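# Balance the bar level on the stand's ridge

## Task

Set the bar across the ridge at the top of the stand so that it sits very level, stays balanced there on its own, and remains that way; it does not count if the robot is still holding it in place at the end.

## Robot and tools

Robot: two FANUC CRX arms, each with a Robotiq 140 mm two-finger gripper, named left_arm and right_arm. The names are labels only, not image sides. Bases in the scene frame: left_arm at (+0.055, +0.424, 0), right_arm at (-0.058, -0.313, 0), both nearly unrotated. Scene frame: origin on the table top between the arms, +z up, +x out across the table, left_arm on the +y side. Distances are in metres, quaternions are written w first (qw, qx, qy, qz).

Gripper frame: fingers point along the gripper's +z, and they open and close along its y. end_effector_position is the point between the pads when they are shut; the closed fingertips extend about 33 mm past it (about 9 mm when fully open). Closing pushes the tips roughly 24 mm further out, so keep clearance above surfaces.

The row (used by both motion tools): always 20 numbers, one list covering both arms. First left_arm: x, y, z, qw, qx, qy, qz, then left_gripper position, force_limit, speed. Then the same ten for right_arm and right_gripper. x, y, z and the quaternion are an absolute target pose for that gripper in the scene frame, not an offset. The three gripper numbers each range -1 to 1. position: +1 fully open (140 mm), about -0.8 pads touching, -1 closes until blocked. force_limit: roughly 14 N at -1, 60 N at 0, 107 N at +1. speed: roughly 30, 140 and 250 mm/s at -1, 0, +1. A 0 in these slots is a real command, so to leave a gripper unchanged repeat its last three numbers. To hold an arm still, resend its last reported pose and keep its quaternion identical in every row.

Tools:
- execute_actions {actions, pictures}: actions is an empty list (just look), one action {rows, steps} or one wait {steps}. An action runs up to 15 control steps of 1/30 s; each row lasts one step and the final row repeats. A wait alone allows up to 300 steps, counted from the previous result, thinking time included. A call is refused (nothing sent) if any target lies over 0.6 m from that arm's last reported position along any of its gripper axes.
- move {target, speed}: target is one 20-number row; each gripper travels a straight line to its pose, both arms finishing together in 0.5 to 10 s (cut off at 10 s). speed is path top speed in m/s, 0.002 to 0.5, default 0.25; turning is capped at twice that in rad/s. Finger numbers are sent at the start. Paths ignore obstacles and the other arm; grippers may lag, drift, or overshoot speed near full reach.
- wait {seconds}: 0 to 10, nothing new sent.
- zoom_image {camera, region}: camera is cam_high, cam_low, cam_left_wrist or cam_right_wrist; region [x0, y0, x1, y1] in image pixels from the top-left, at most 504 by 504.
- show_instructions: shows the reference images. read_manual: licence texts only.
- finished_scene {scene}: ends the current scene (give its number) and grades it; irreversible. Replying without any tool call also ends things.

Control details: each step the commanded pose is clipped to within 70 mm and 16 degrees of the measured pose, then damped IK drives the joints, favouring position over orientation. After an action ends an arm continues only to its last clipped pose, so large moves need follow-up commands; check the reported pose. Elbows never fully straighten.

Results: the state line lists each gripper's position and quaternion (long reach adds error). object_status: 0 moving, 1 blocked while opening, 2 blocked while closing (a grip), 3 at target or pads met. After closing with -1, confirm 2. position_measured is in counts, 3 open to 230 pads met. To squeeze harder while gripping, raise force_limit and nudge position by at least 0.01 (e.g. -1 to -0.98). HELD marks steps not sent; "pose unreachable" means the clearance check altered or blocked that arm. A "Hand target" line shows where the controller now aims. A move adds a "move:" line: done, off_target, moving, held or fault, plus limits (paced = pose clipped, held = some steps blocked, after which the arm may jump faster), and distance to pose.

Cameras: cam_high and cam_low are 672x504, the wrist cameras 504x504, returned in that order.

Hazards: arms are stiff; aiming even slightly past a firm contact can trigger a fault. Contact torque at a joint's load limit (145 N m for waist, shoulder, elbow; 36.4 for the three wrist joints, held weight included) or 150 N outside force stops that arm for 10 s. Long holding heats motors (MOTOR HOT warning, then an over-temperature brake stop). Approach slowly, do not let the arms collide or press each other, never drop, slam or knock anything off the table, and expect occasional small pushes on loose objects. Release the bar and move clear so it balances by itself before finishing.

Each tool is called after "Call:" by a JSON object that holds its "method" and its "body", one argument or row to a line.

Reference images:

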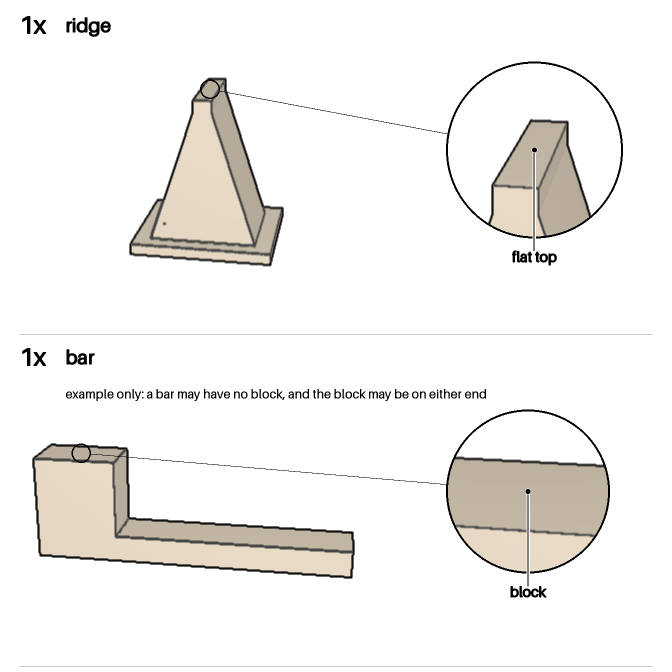

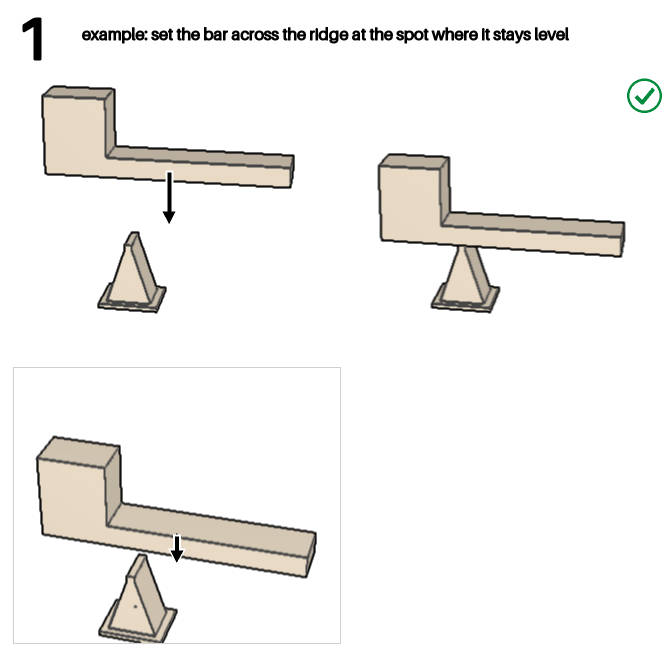

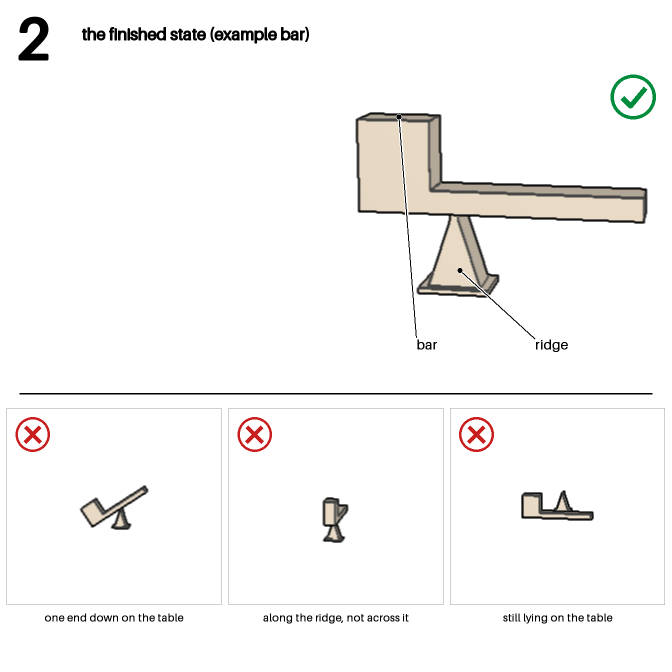

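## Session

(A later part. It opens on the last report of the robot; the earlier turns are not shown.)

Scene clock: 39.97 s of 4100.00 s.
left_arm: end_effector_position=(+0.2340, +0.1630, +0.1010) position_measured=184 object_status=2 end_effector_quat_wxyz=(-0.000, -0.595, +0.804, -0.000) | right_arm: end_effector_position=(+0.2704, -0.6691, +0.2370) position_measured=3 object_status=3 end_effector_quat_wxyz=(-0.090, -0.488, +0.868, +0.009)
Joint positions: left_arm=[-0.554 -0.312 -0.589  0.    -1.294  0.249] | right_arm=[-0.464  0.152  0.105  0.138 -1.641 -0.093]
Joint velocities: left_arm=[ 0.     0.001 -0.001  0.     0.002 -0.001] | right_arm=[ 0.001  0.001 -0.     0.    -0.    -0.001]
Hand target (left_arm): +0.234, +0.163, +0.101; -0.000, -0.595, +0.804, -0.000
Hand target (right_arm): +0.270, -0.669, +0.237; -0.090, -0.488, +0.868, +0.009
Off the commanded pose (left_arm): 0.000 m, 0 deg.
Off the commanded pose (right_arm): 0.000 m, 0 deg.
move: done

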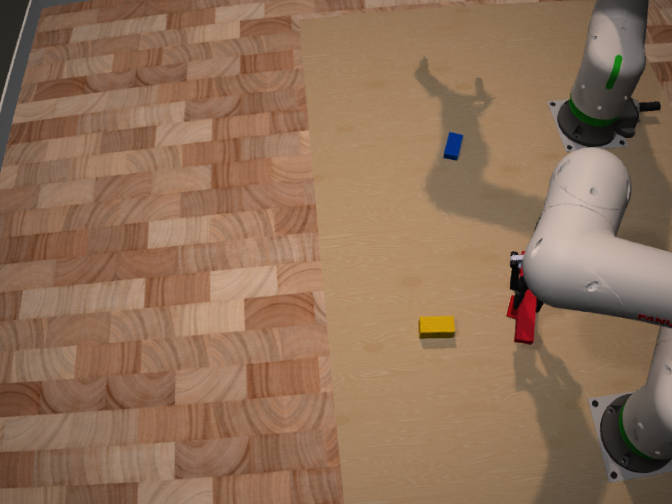

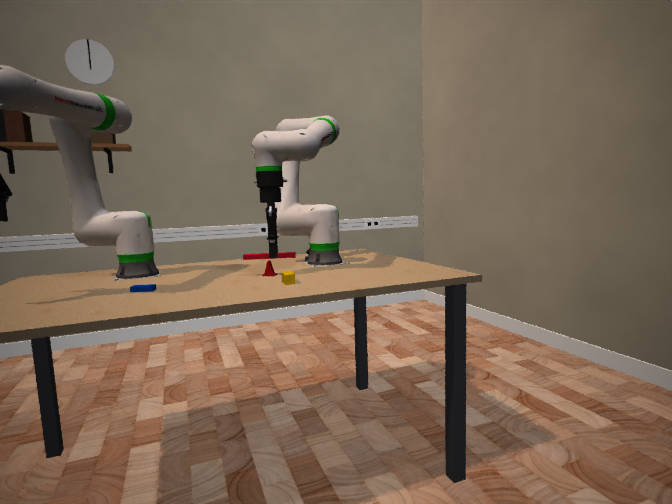

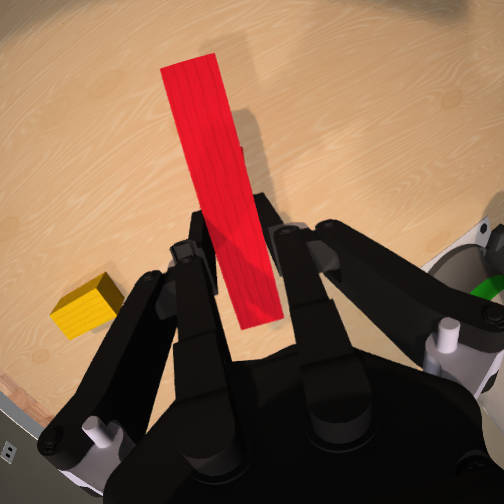

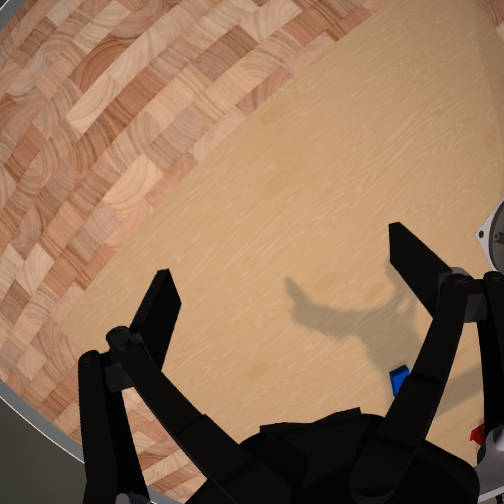

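Call:
{"method": "move", "body": {
  "target": [0.2337,0.162,0.095,0,0.595,-0.804,0,-1,-0.3,-0.3,0.2704,-0.6691,0.237,-0.09,-0.488,0.868,0.009,1,0,0],
  "speed": 0.01
}}

Call:
{"method": "zoom_image", "body": {
  "camera": "cam_low",
  "region": [240,240,300,280]
}}

Scene clock: 43.83 s of 4100.00 s.
left_arm: end_effector_position=(+0.2337, +0.1620, +0.0950) position_measured=184 object_status=2 end_effector_quat_wxyz=(-0.000, -0.595, +0.804, -0.000) | right_arm: end_effector_position=(+0.2704, -0.6691, +0.2370) position_measured=3 object_status=3 end_effector_quat_wxyz=(-0.090, -0.488, +0.868, +0.009)
Joint positions: left_arm=[-0.558 -0.305 -0.599  0.    -1.277  0.253] | right_arm=[-0.464  0.152  0.105  0.138 -1.641 -0.093]
Joint velocities: left_arm=[-0.     0.    -0.001 -0.     0.001  0.   ] | right_arm=[-0.001 -0.    -0.    -0.     0.    -0.001]
Hand target (left_arm): +0.234, +0.162, +0.095; -0.000, -0.595, +0.804, -0.000
Hand target (right_arm): +0.270, -0.669, +0.237; -0.090, -0.488, +0.868, +0.009
Off the commanded pose (left_arm): 0.000 m, 0 deg.
Off the commanded pose (right_arm): 0.000 m, 0 deg.
After step 90, 0.03 s passed at rest.
move: done

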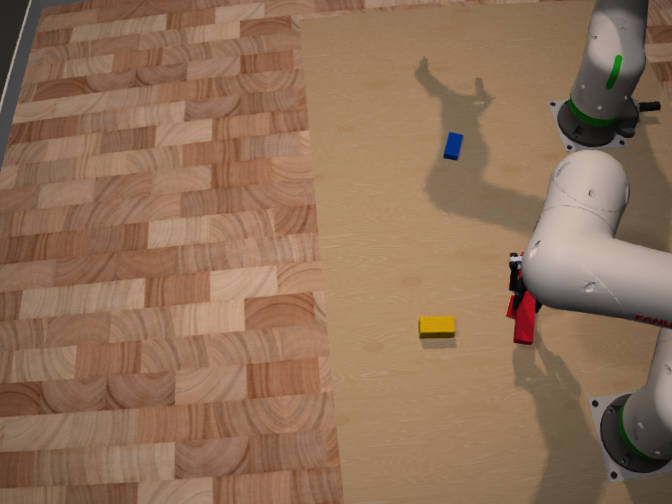

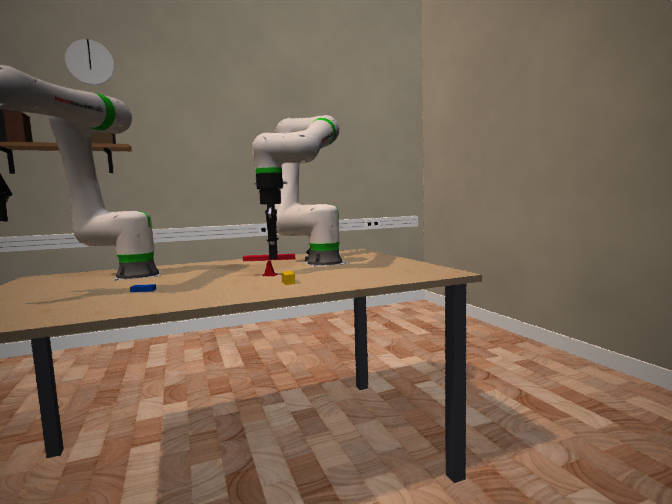

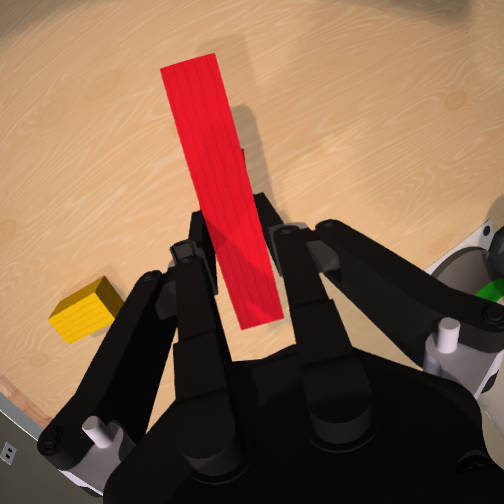

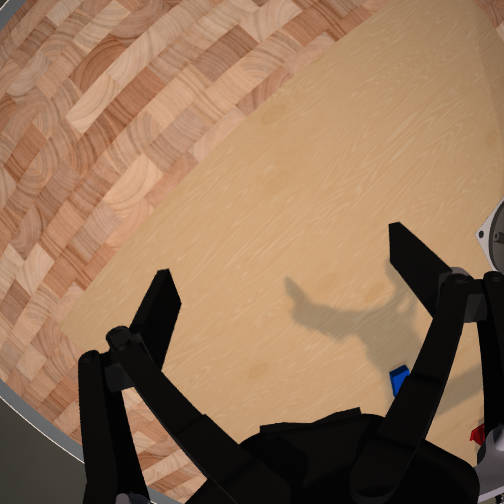

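Region (240, 240, 300, 280) of cam_low's 672x504 image, scaled by 8.400, with more detail than that image has.

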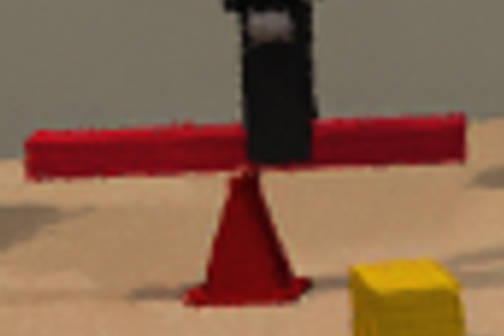

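Call:
{"method": "move", "body": {
  "target": [0.2337,0.162,0.0925,0,0.595,-0.804,0,-1,-0.3,-0.3,0.2704,-0.6691,0.237,-0.09,-0.488,0.868,0.009,1,0,0],
  "speed": 0.005
}}

Call:
{"method": "zoom_image", "body": {
  "camera": "cam_low",
  "region": [240,240,300,280]
}}

Scene clock: 52.90 s of 4100.00 s.
left_arm: end_effector_position=(+0.2337, +0.1620, +0.0925) position_measured=184 object_status=2 end_effector_quat_wxyz=(-0.000, -0.595, +0.804, -0.000) | right_arm: end_effector_position=(+0.2704, -0.6691, +0.2370) position_measured=3 object_status=3 end_effector_quat_wxyz=(-0.090, -0.488, +0.868, +0.009)
Joint positions: left_arm=[-0.558 -0.303 -0.603  0.    -1.27   0.253] | right_arm=[-0.464  0.152  0.105  0.138 -1.641 -0.093]
Joint velocities: left_arm=[ 0.     0.    -0.    -0.     0.001  0.002] | right_arm=[-0.     0.     0.    -0.     0.    -0.001]
Hand target (left_arm): +0.234, +0.162, +0.092; -0.000, -0.595, +0.804, -0.000
Hand target (right_arm): +0.270, -0.669, +0.237; -0.090, -0.488, +0.868, +0.009
Off the commanded pose (left_arm): 0.000 m, 0 deg.
Off the commanded pose (right_arm): 0.000 m, 0 deg.
After step 90, 5.33 s passed at rest.
move: done

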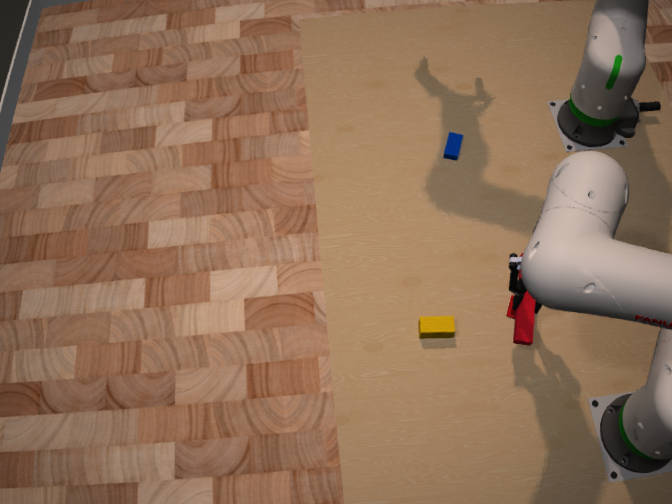

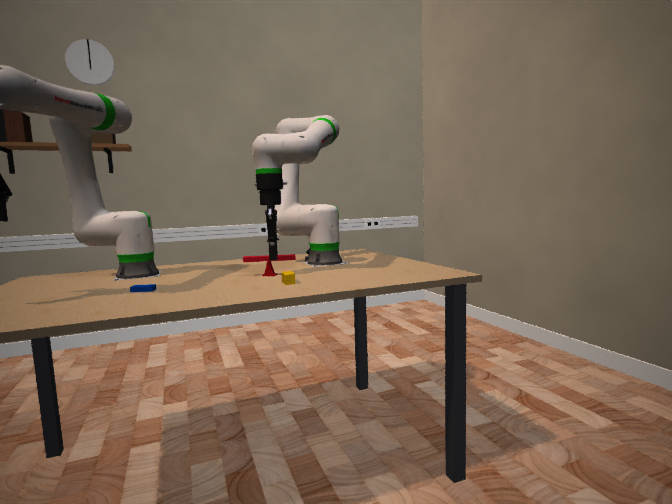

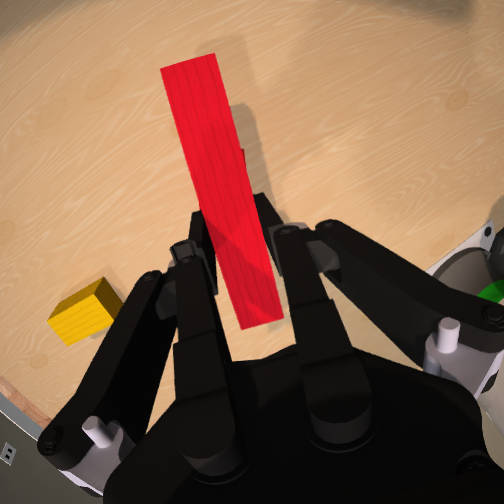

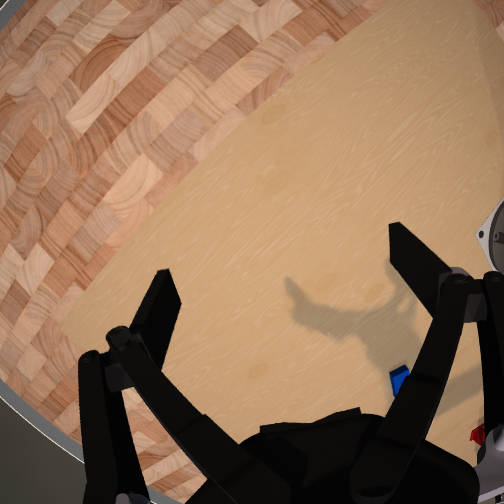

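Region (240, 240, 300, 280) of cam_low's 672x504 image, scaled by 8.400, with more detail than that image has.

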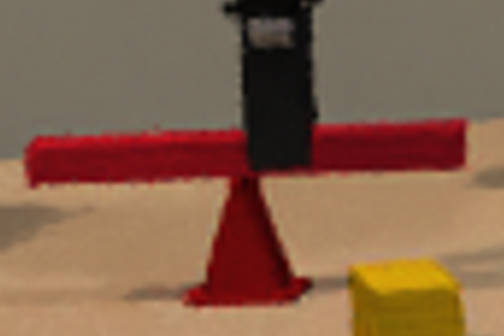

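One more millimetre, then release slowly.

Call:
{"method": "move", "body": {
  "target": [0.2337,0.162,0.0912,0,0.595,-0.804,0,-1,-0.3,-0.3,0.2704,-0.6691,0.237,-0.09,-0.488,0.868,0.009,1,0,0],
  "speed": 0.005
}}

Call:
{"method": "move", "body": {
  "target": [0.2337,0.162,0.0912,0,0.595,-0.804,0,-0.3,-0.3,-1,0.2704,-0.6691,0.237,-0.09,-0.488,0.868,0.009,1,0,0]
}}

Call:
{"method": "zoom_image", "body": {
  "camera": "cam_low",
  "region": [240,240,300,280]
}}

Scene clock: 55.93 s of 4100.00 s.
left_arm: end_effector_position=(+0.2337, +0.1620, +0.0912) position_measured=184 object_status=2 end_effector_quat_wxyz=(-0.000, -0.595, +0.804, -0.000) | right_arm: end_effector_position=(+0.2704, -0.6691, +0.2370) position_measured=3 object_status=3 end_effector_quat_wxyz=(-0.090, -0.488, +0.868, +0.009)
Joint positions: left_arm=[-0.558 -0.301 -0.606  0.    -1.267  0.253] | right_arm=[-0.464  0.152  0.105  0.138 -1.641 -0.093]
Joint velocities: left_arm=[-0.     0.001 -0.     0.     0.001 -0.002] | right_arm=[ 0.001  0.    -0.    -0.     0.     0.001]
Hand target (left_arm): +0.234, +0.162, +0.091; -0.000, -0.595, +0.804, -0.000
Hand target (right_arm): +0.270, -0.669, +0.237; -0.090, -0.488, +0.868, +0.009
Off the commanded pose (left_arm): 0.000 m, 0 deg.
Off the commanded pose (right_arm): 0.000 m, 0 deg.
move: done

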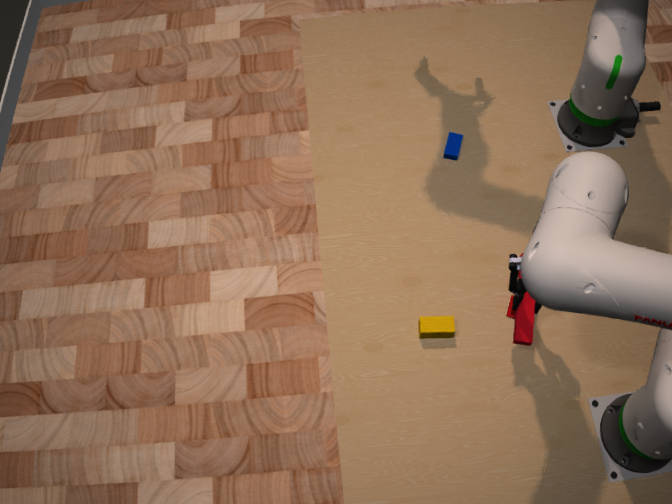

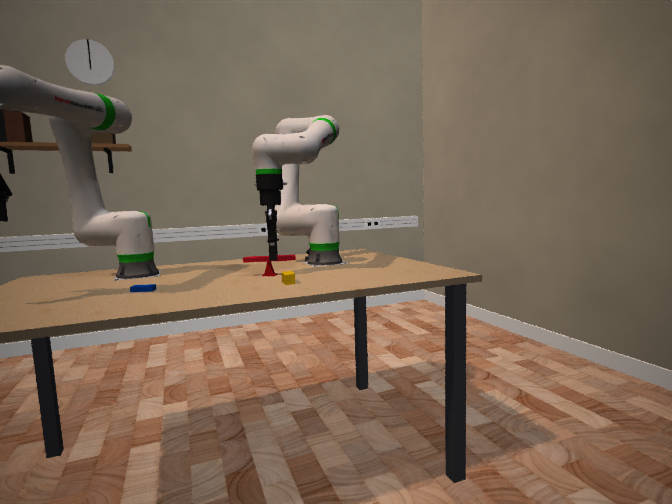

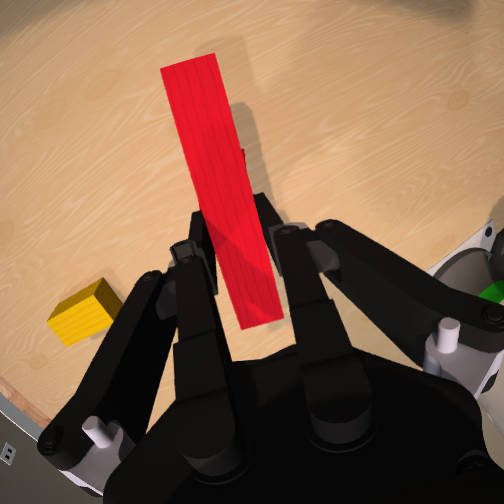

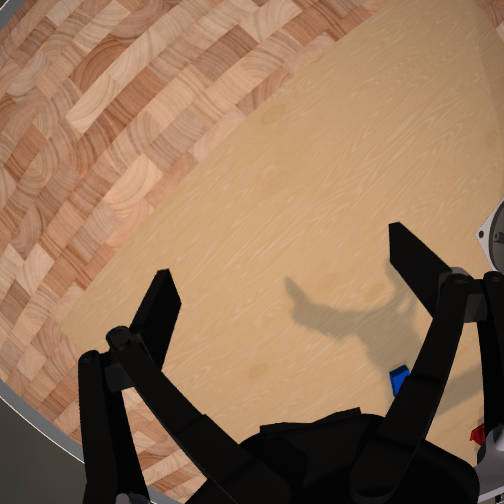

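Scene clock: 56.63 s of 4100.00 s.
left_arm: end_effector_position=(+0.2337, +0.1620, +0.0912) position_measured=167 object_status=3 end_effector_quat_wxyz=(-0.000, -0.595, +0.804, +0.000) | right_arm: end_effector_position=(+0.2704, -0.6691, +0.2370) position_measured=3 object_status=3 end_effector_quat_wxyz=(-0.090, -0.488, +0.868, +0.009)
Joint positions: left_arm=[-0.558 -0.301 -0.606  0.    -1.267  0.253] | right_arm=[-0.464  0.152  0.105  0.138 -1.641 -0.093]
Joint velocities: left_arm=[ 0.    -0.002 -0.    -0.    -0.     0.002] | right_arm=[ 0. -0.  0. -0. -0.  0.]
Hand target (left_arm): +0.234, +0.162, +0.091; -0.000, -0.595, +0.804, +0.000
Hand target (right_arm): +0.270, -0.669, +0.237; -0.090, -0.488, +0.868, +0.009
Off the commanded pose (left_arm): 0.000 m, 0 deg.
Off the commanded pose (right_arm): 0.000 m, 0 deg.
move: done

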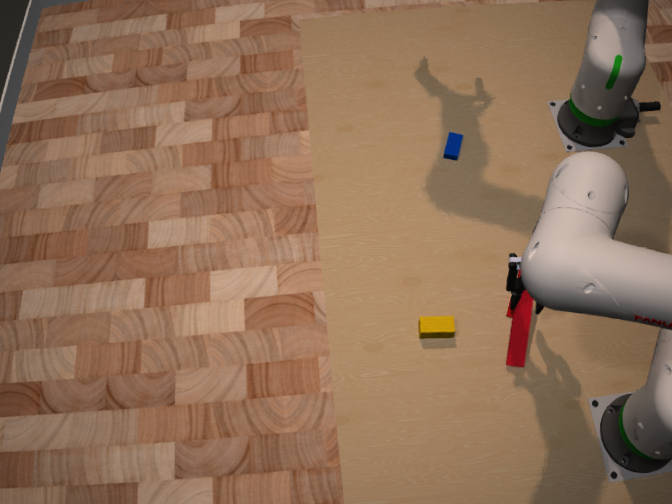

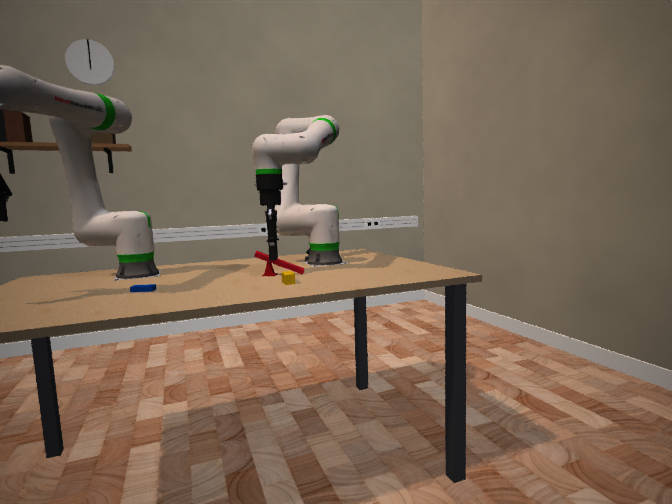

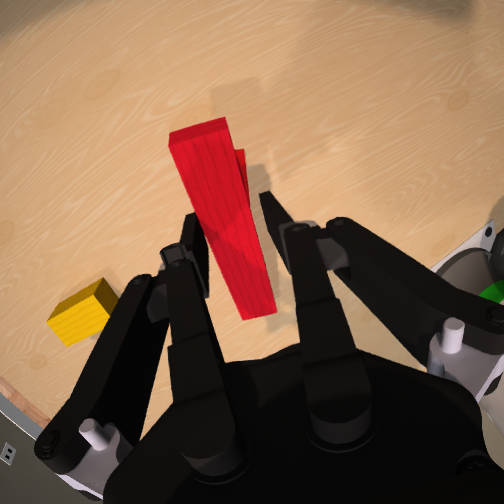

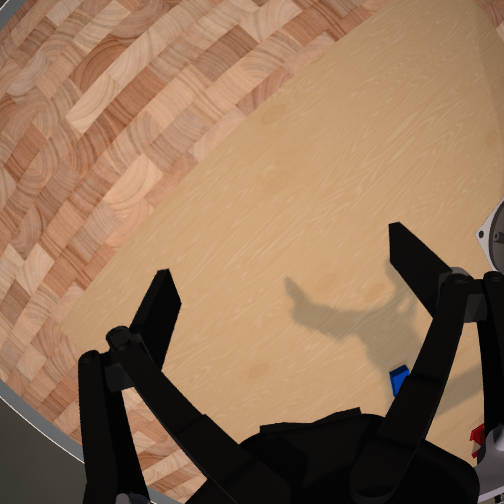

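Region (240, 240, 300, 280) of cam_low's 672x504 image, scaled by 8.400, with more detail than that image has.

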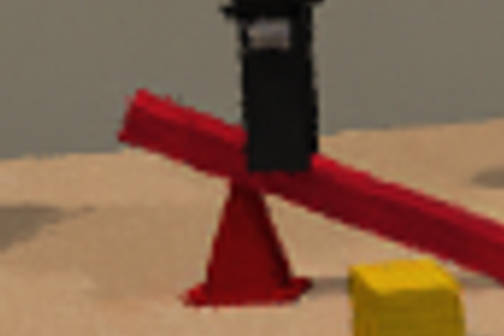

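Call:
{"method": "move", "body": {
  "target": [0.2474,0.2069,0.069,0.181,0.58,-0.783,0.134,-0.15,-0.3,0,0.2704,-0.6691,0.237,-0.09,-0.488,0.868,0.009,1,0,0],
  "speed": 0.12
}}

Call:
{"method": "zoom_image", "body": {
  "camera": "cam_low",
  "region": [240,235,320,290]
}}

Scene clock: 71.67 s of 4100.00 s.
left_arm: end_effector_position=(+0.2471, +0.2065, +0.0686) position_measured=148 object_status=3 end_effector_quat_wxyz=(-0.181, -0.580, +0.783, -0.133) | right_arm: end_effector_position=(+0.2704, -0.6691, +0.2370) position_measured=3 object_status=3 end_effector_quat_wxyz=(-0.090, -0.488, +0.868, +0.009)
Joint positions: left_arm=[ 0.22  -0.47  -0.969  0.401 -1.332 -0.673] | right_arm=[-0.464  0.152  0.105  0.138 -1.641 -0.093]
Joint velocities: left_arm=[ 0.005 -0.001 -0.001  0.001 -0.002 -0.006] | right_arm=[ 0.001 -0.    -0.    -0.    -0.     0.001]
Hand target (left_arm): +0.247, +0.207, +0.069; -0.181, -0.580, +0.783, -0.133
Hand target (right_arm): +0.270, -0.669, +0.237; -0.090, -0.488, +0.868, +0.009
Off the commanded pose (left_arm): 0.001 m, 0 deg.
Off the commanded pose (right_arm): 0.000 m, 0 deg.
After step 90, 9.77 s passed at rest.
move: done

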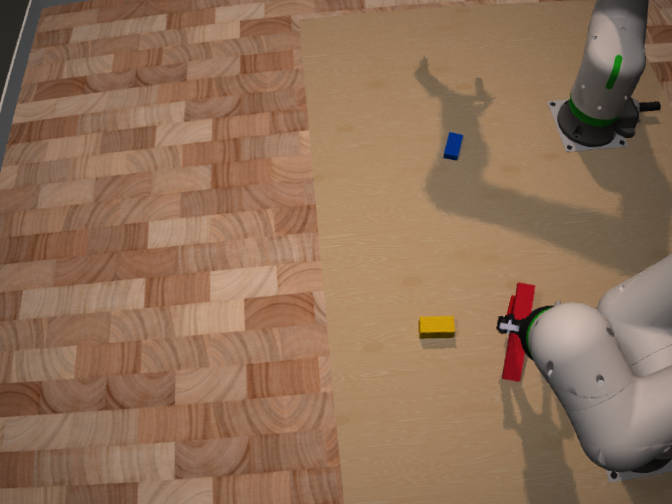

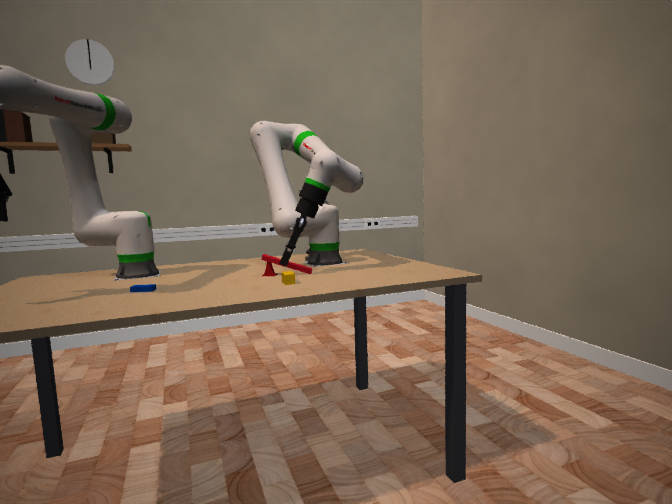

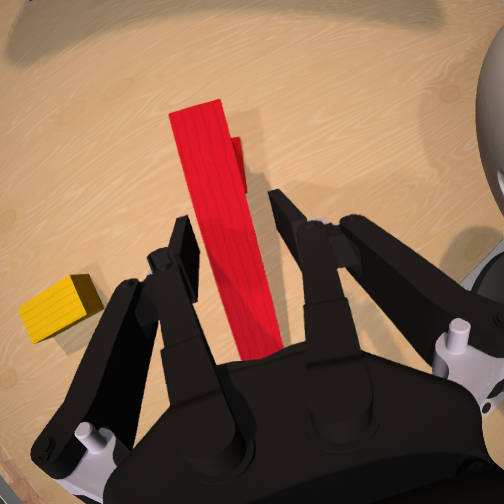

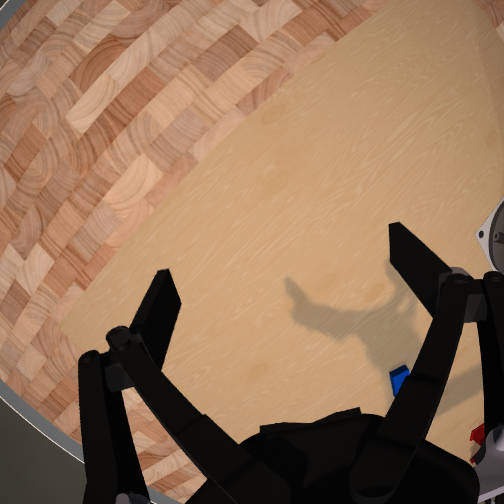

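Region (240, 235, 320, 290) of cam_low's 672x504 image, scaled by 6.300, with more detail than that image has; it fills the top 346 rows of this view, and the rest is white.

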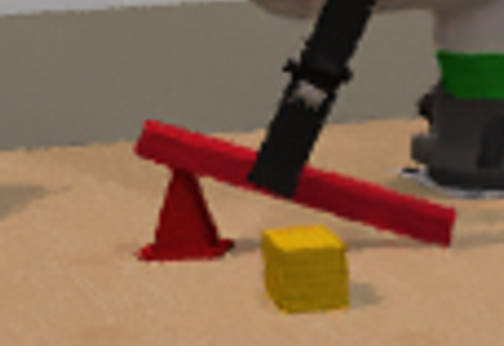

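Call:
{"method": "move", "body": {
  "target": [0.2535,0.227,0.067,0.136,0.586,-0.792,0.101,-0.15,-0.3,0,0.2704,-0.6691,0.237,-0.09,-0.488,0.868,0.009,1,0,0],
  "speed": 0.1
}}

Call:
{"method": "move", "body": {
  "target": [0.2535,0.227,0.067,0.136,0.586,-0.792,0.101,-1,-0.3,-0.5,0.2704,-0.6691,0.237,-0.09,-0.488,0.868,0.009,1,0,0]
}}

Call:
{"method": "move", "body": {
  "target": [0.245,0.2,0.10,0,0.595,-0.804,0,-1,-0.3,-0.5,0.2704,-0.6691,0.237,-0.09,-0.488,0.868,0.009,1,0,0],
  "speed": 0.08
}}

Call:
{"method": "move", "body": {
  "target": [0.2296,0.1486,0.098,0,0.595,-0.804,0,-1,-0.3,-0.5,0.2704,-0.6691,0.237,-0.09,-0.488,0.868,0.009,1,0,0],
  "speed": 0.08
}}

Call:
{"method": "zoom_image", "body": {
  "camera": "cam_low",
  "region": [230,240,300,280]
}}

Scene clock: 77.23 s of 4100.00 s.
left_arm: end_effector_position=(+0.2536, +0.2270, +0.0670) position_measured=148 object_status=3 end_effector_quat_wxyz=(-0.136, -0.586, +0.792, -0.101) | right_arm: end_effector_position=(+0.2704, -0.6691, +0.2370) position_measured=3 object_status=3 end_effector_quat_wxyz=(-0.090, -0.488, +0.868, +0.009)
Joint positions: left_arm=[ 0.176 -0.492 -0.923  0.312 -1.315 -0.587] | right_arm=[-0.464  0.152  0.105  0.138 -1.641 -0.093]
Joint velocities: left_arm=[-0.002 -0.001  0.002 -0.003  0.001  0.005] | right_arm=[-0.    -0.     0.     0.001  0.001 -0.001]
Hand target (left_arm): +0.254, +0.227, +0.067; -0.136, -0.586, +0.792, -0.101
Hand target (right_arm): +0.270, -0.669, +0.237; -0.090, -0.488, +0.868, +0.009
Off the commanded pose (left_arm): 0.000 m, 0 deg.
Off the commanded pose (right_arm): 0.000 m, 0 deg.
After step 90, 1.70 s passed at rest.
move: done

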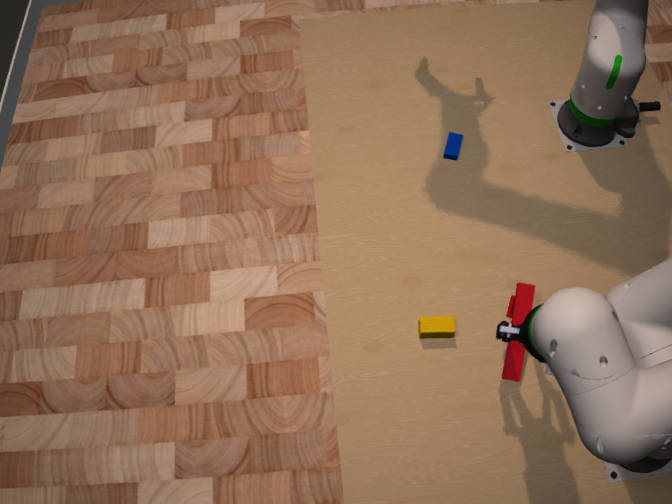

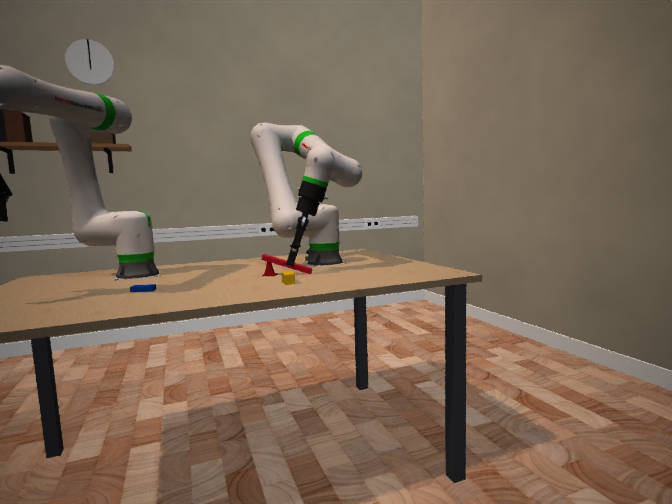

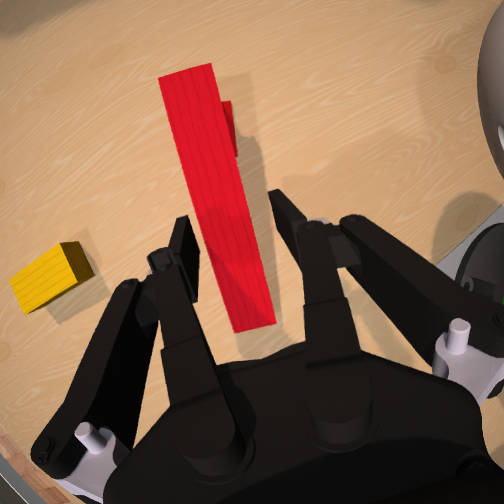

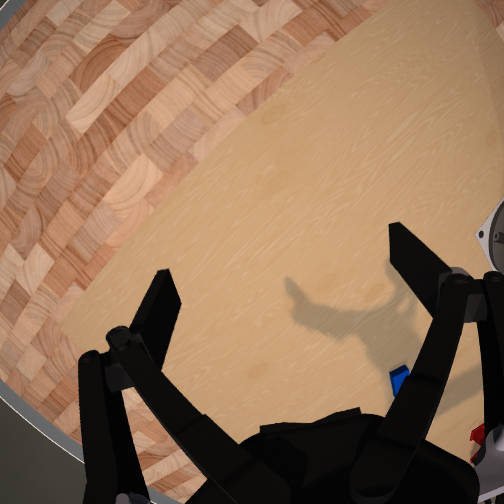

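Scene clock: 77.93 s of 4100.00 s.
left_arm: end_effector_position=(+0.2536, +0.2270, +0.0670) position_measured=184 object_status=2 end_effector_quat_wxyz=(-0.136, -0.586, +0.792, -0.101) | right_arm: end_effector_position=(+0.2704, -0.6691, +0.2370) position_measured=3 object_status=3 end_effector_quat_wxyz=(-0.090, -0.488, +0.868, +0.009)
Joint positions: left_arm=[ 0.176 -0.492 -0.923  0.311 -1.314 -0.587] | right_arm=[-0.464  0.152  0.105  0.138 -1.641 -0.093]
Joint velocities: left_arm=[ 0.    -0.    -0.    -0.     0.001  0.   ] | right_arm=[ 0.     0.    -0.     0.     0.    -0.001]
Hand target (left_arm): +0.254, +0.227, +0.067; -0.136, -0.586, +0.792, -0.101
Hand target (right_arm): +0.270, -0.669, +0.237; -0.090, -0.488, +0.868, +0.009
Off the commanded pose (left_arm): 0.000 m, 0 deg.
Off the commanded pose (right_arm): 0.000 m, 0 deg.
move: done

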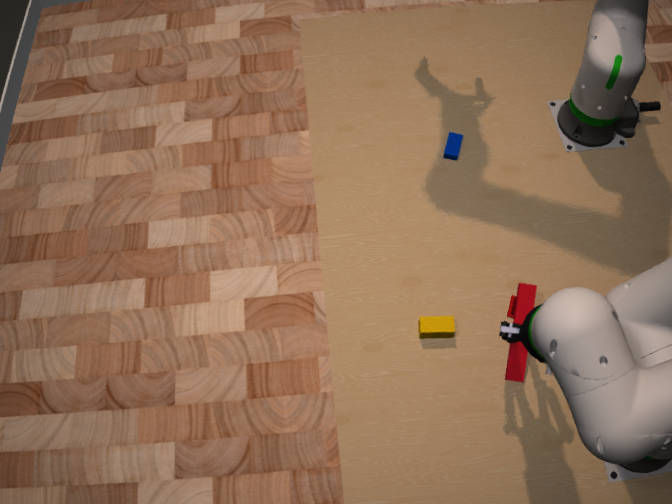

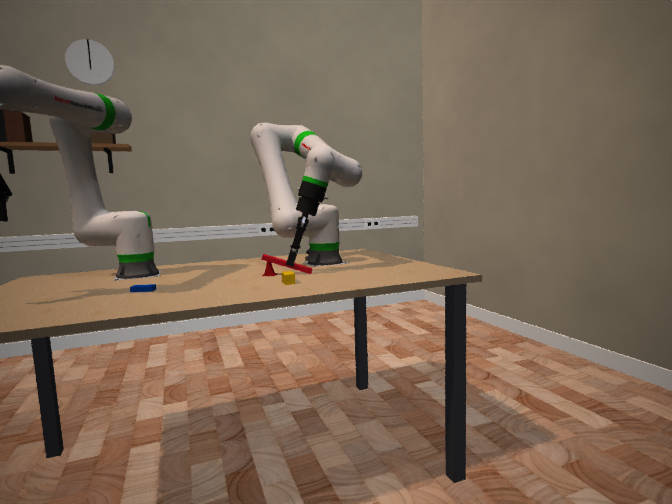

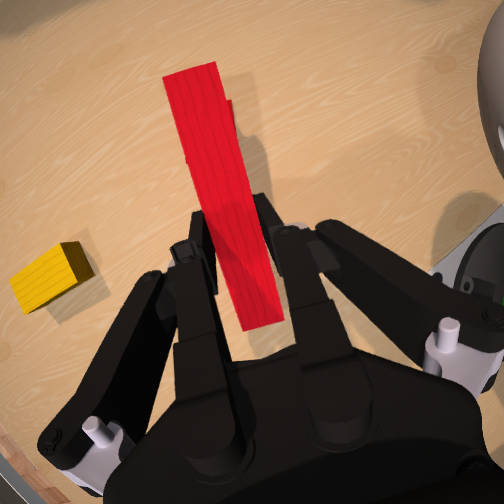

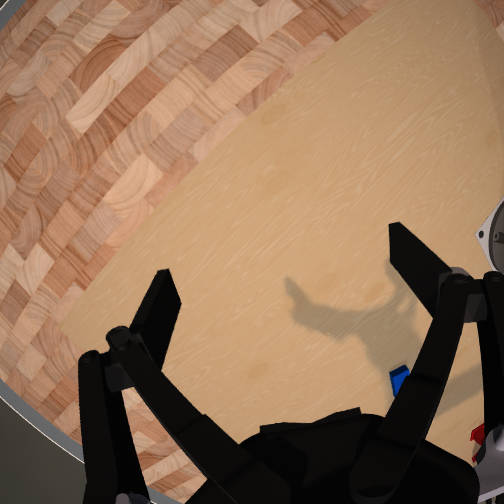

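Scene clock: 80.37 s of 4100.00 s.
left_arm: end_effector_position=(+0.2452, +0.2003, +0.1003) position_measured=184 object_status=2 end_effector_quat_wxyz=(+0.000, -0.595, +0.804, -0.000) | right_arm: end_effector_position=(+0.2704, -0.6691, +0.2370) position_measured=3 object_status=3 end_effector_quat_wxyz=(-0.090, -0.488, +0.868, +0.009)
Joint positions: left_arm=[-0.414 -0.385 -0.639  0.    -1.316  0.11 ] | right_arm=[-0.464  0.152  0.105  0.138 -1.641 -0.093]
Joint velocities: left_arm=[-0.005  0.002  0.003 -0.003 -0.001  0.007] | right_arm=[ 0.    -0.     0.     0.001 -0.001  0.002]
Hand target (left_arm): +0.245, +0.200, +0.100; +0.000, -0.595, +0.804, -0.000
Hand target (right_arm): +0.270, -0.669, +0.237; -0.090, -0.488, +0.868, +0.009
Off the commanded pose (left_arm): 0.000 m, 0 deg.
Off the commanded pose (right_arm): 0.000 m, 0 deg.
move: done

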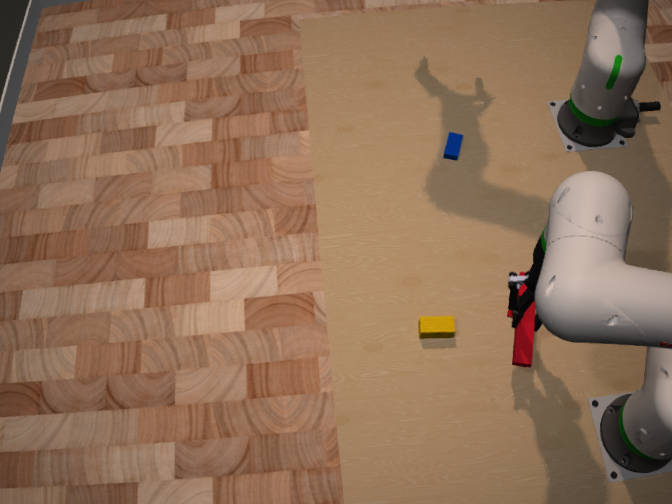

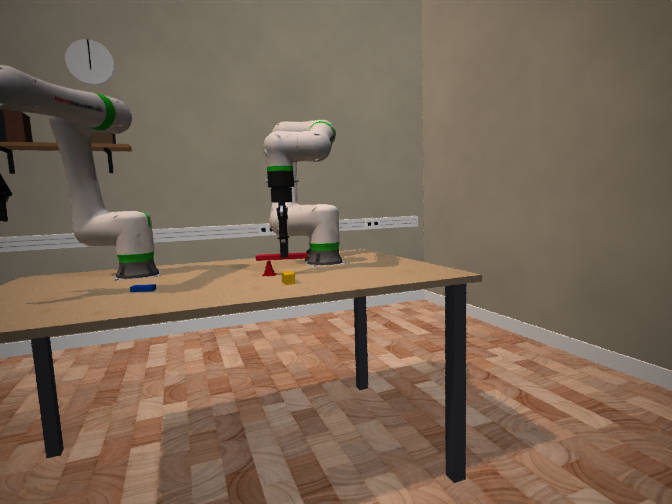

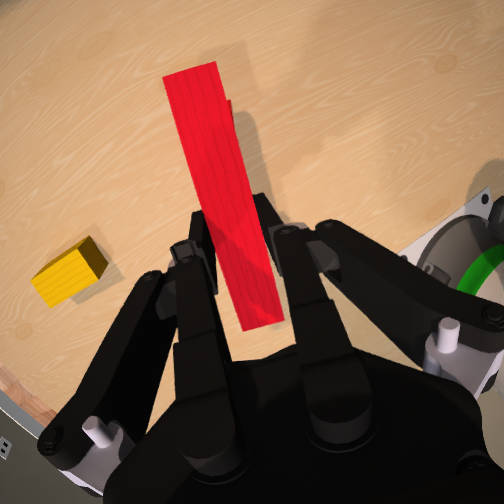

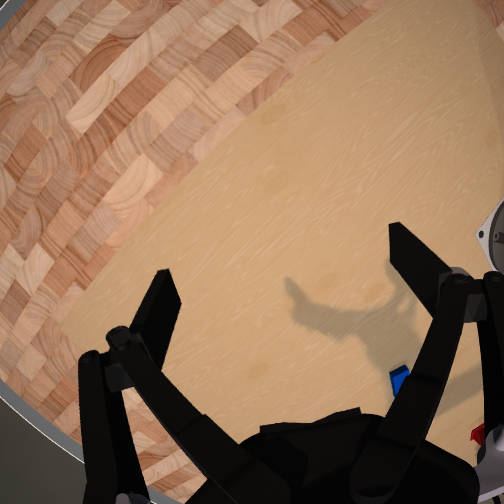

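Scene clock: 81.40 s of 4100.00 s.
left_arm: end_effector_position=(+0.2296, +0.1486, +0.0981) position_measured=184 object_status=2 end_effector_quat_wxyz=(-0.000, -0.595, +0.804, -0.000) | right_arm: end_effector_position=(+0.2704, -0.6691, +0.2370) position_measured=3 object_status=3 end_effector_quat_wxyz=(-0.090, -0.488, +0.868, +0.009)
Joint positions: left_arm=[-0.603 -0.28  -0.574  0.    -1.277  0.298] | right_arm=[-0.464  0.152  0.105  0.138 -1.641 -0.093]
Joint velocities: left_arm=[-0.003  0.001  0.001 -0.002  0.     0.003] | right_arm=[-0.001 -0.     0.     0.    -0.    -0.   ]
Hand target (left_arm): +0.230, +0.149, +0.098; -0.000, -0.595, +0.804, -0.000
Hand target (right_arm): +0.270, -0.669, +0.237; -0.090, -0.488, +0.868, +0.009
Off the commanded pose (left_arm): 0.000 m, 0 deg.
Off the commanded pose (right_arm): 0.000 m, 0 deg.
move: done

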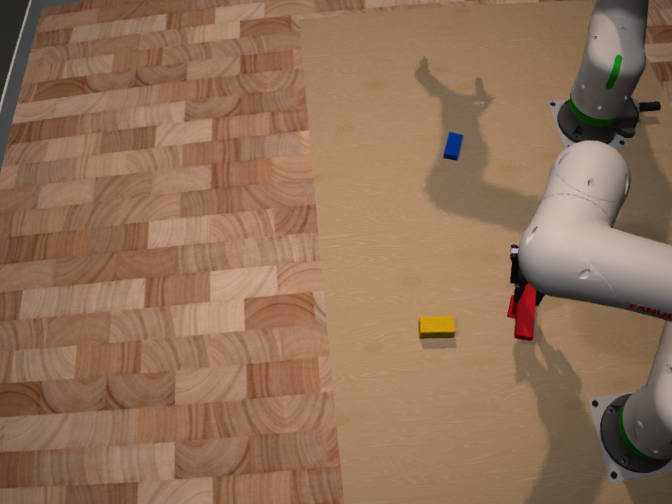

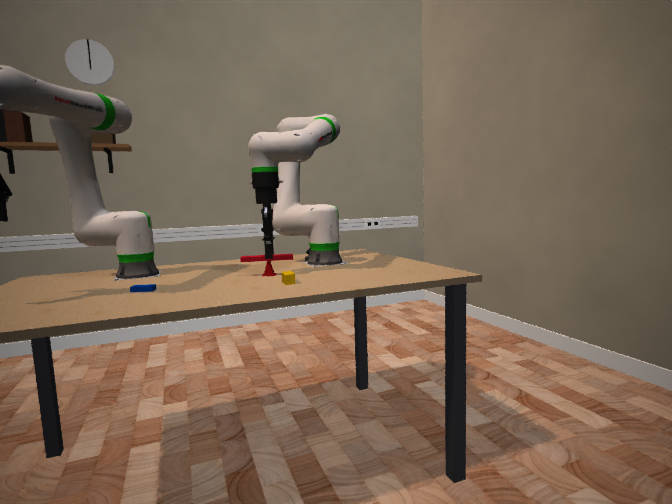

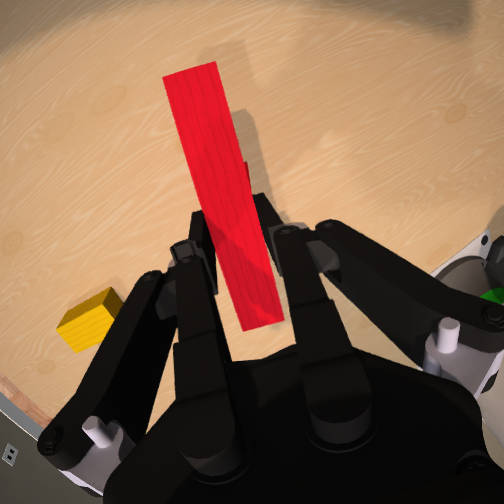

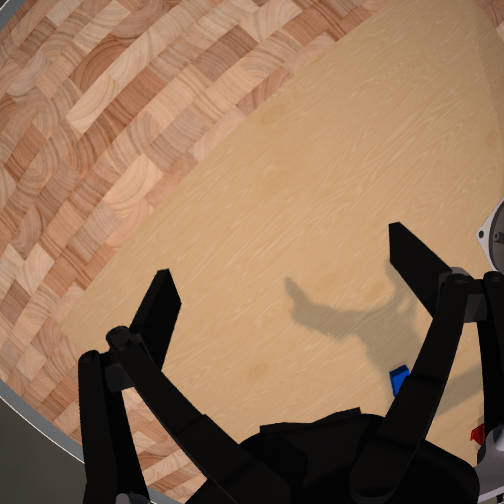

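Region (230, 240, 300, 280) of cam_low's 672x504 image, scaled by 7.200, with more detail than that image has; it fills the top 288 rows of this view, and the rest is white.

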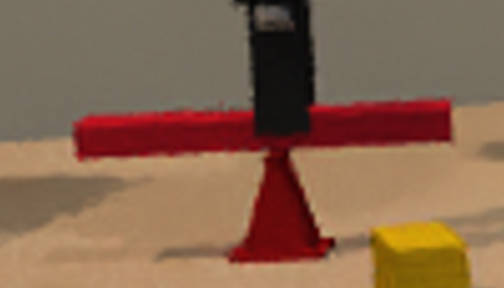

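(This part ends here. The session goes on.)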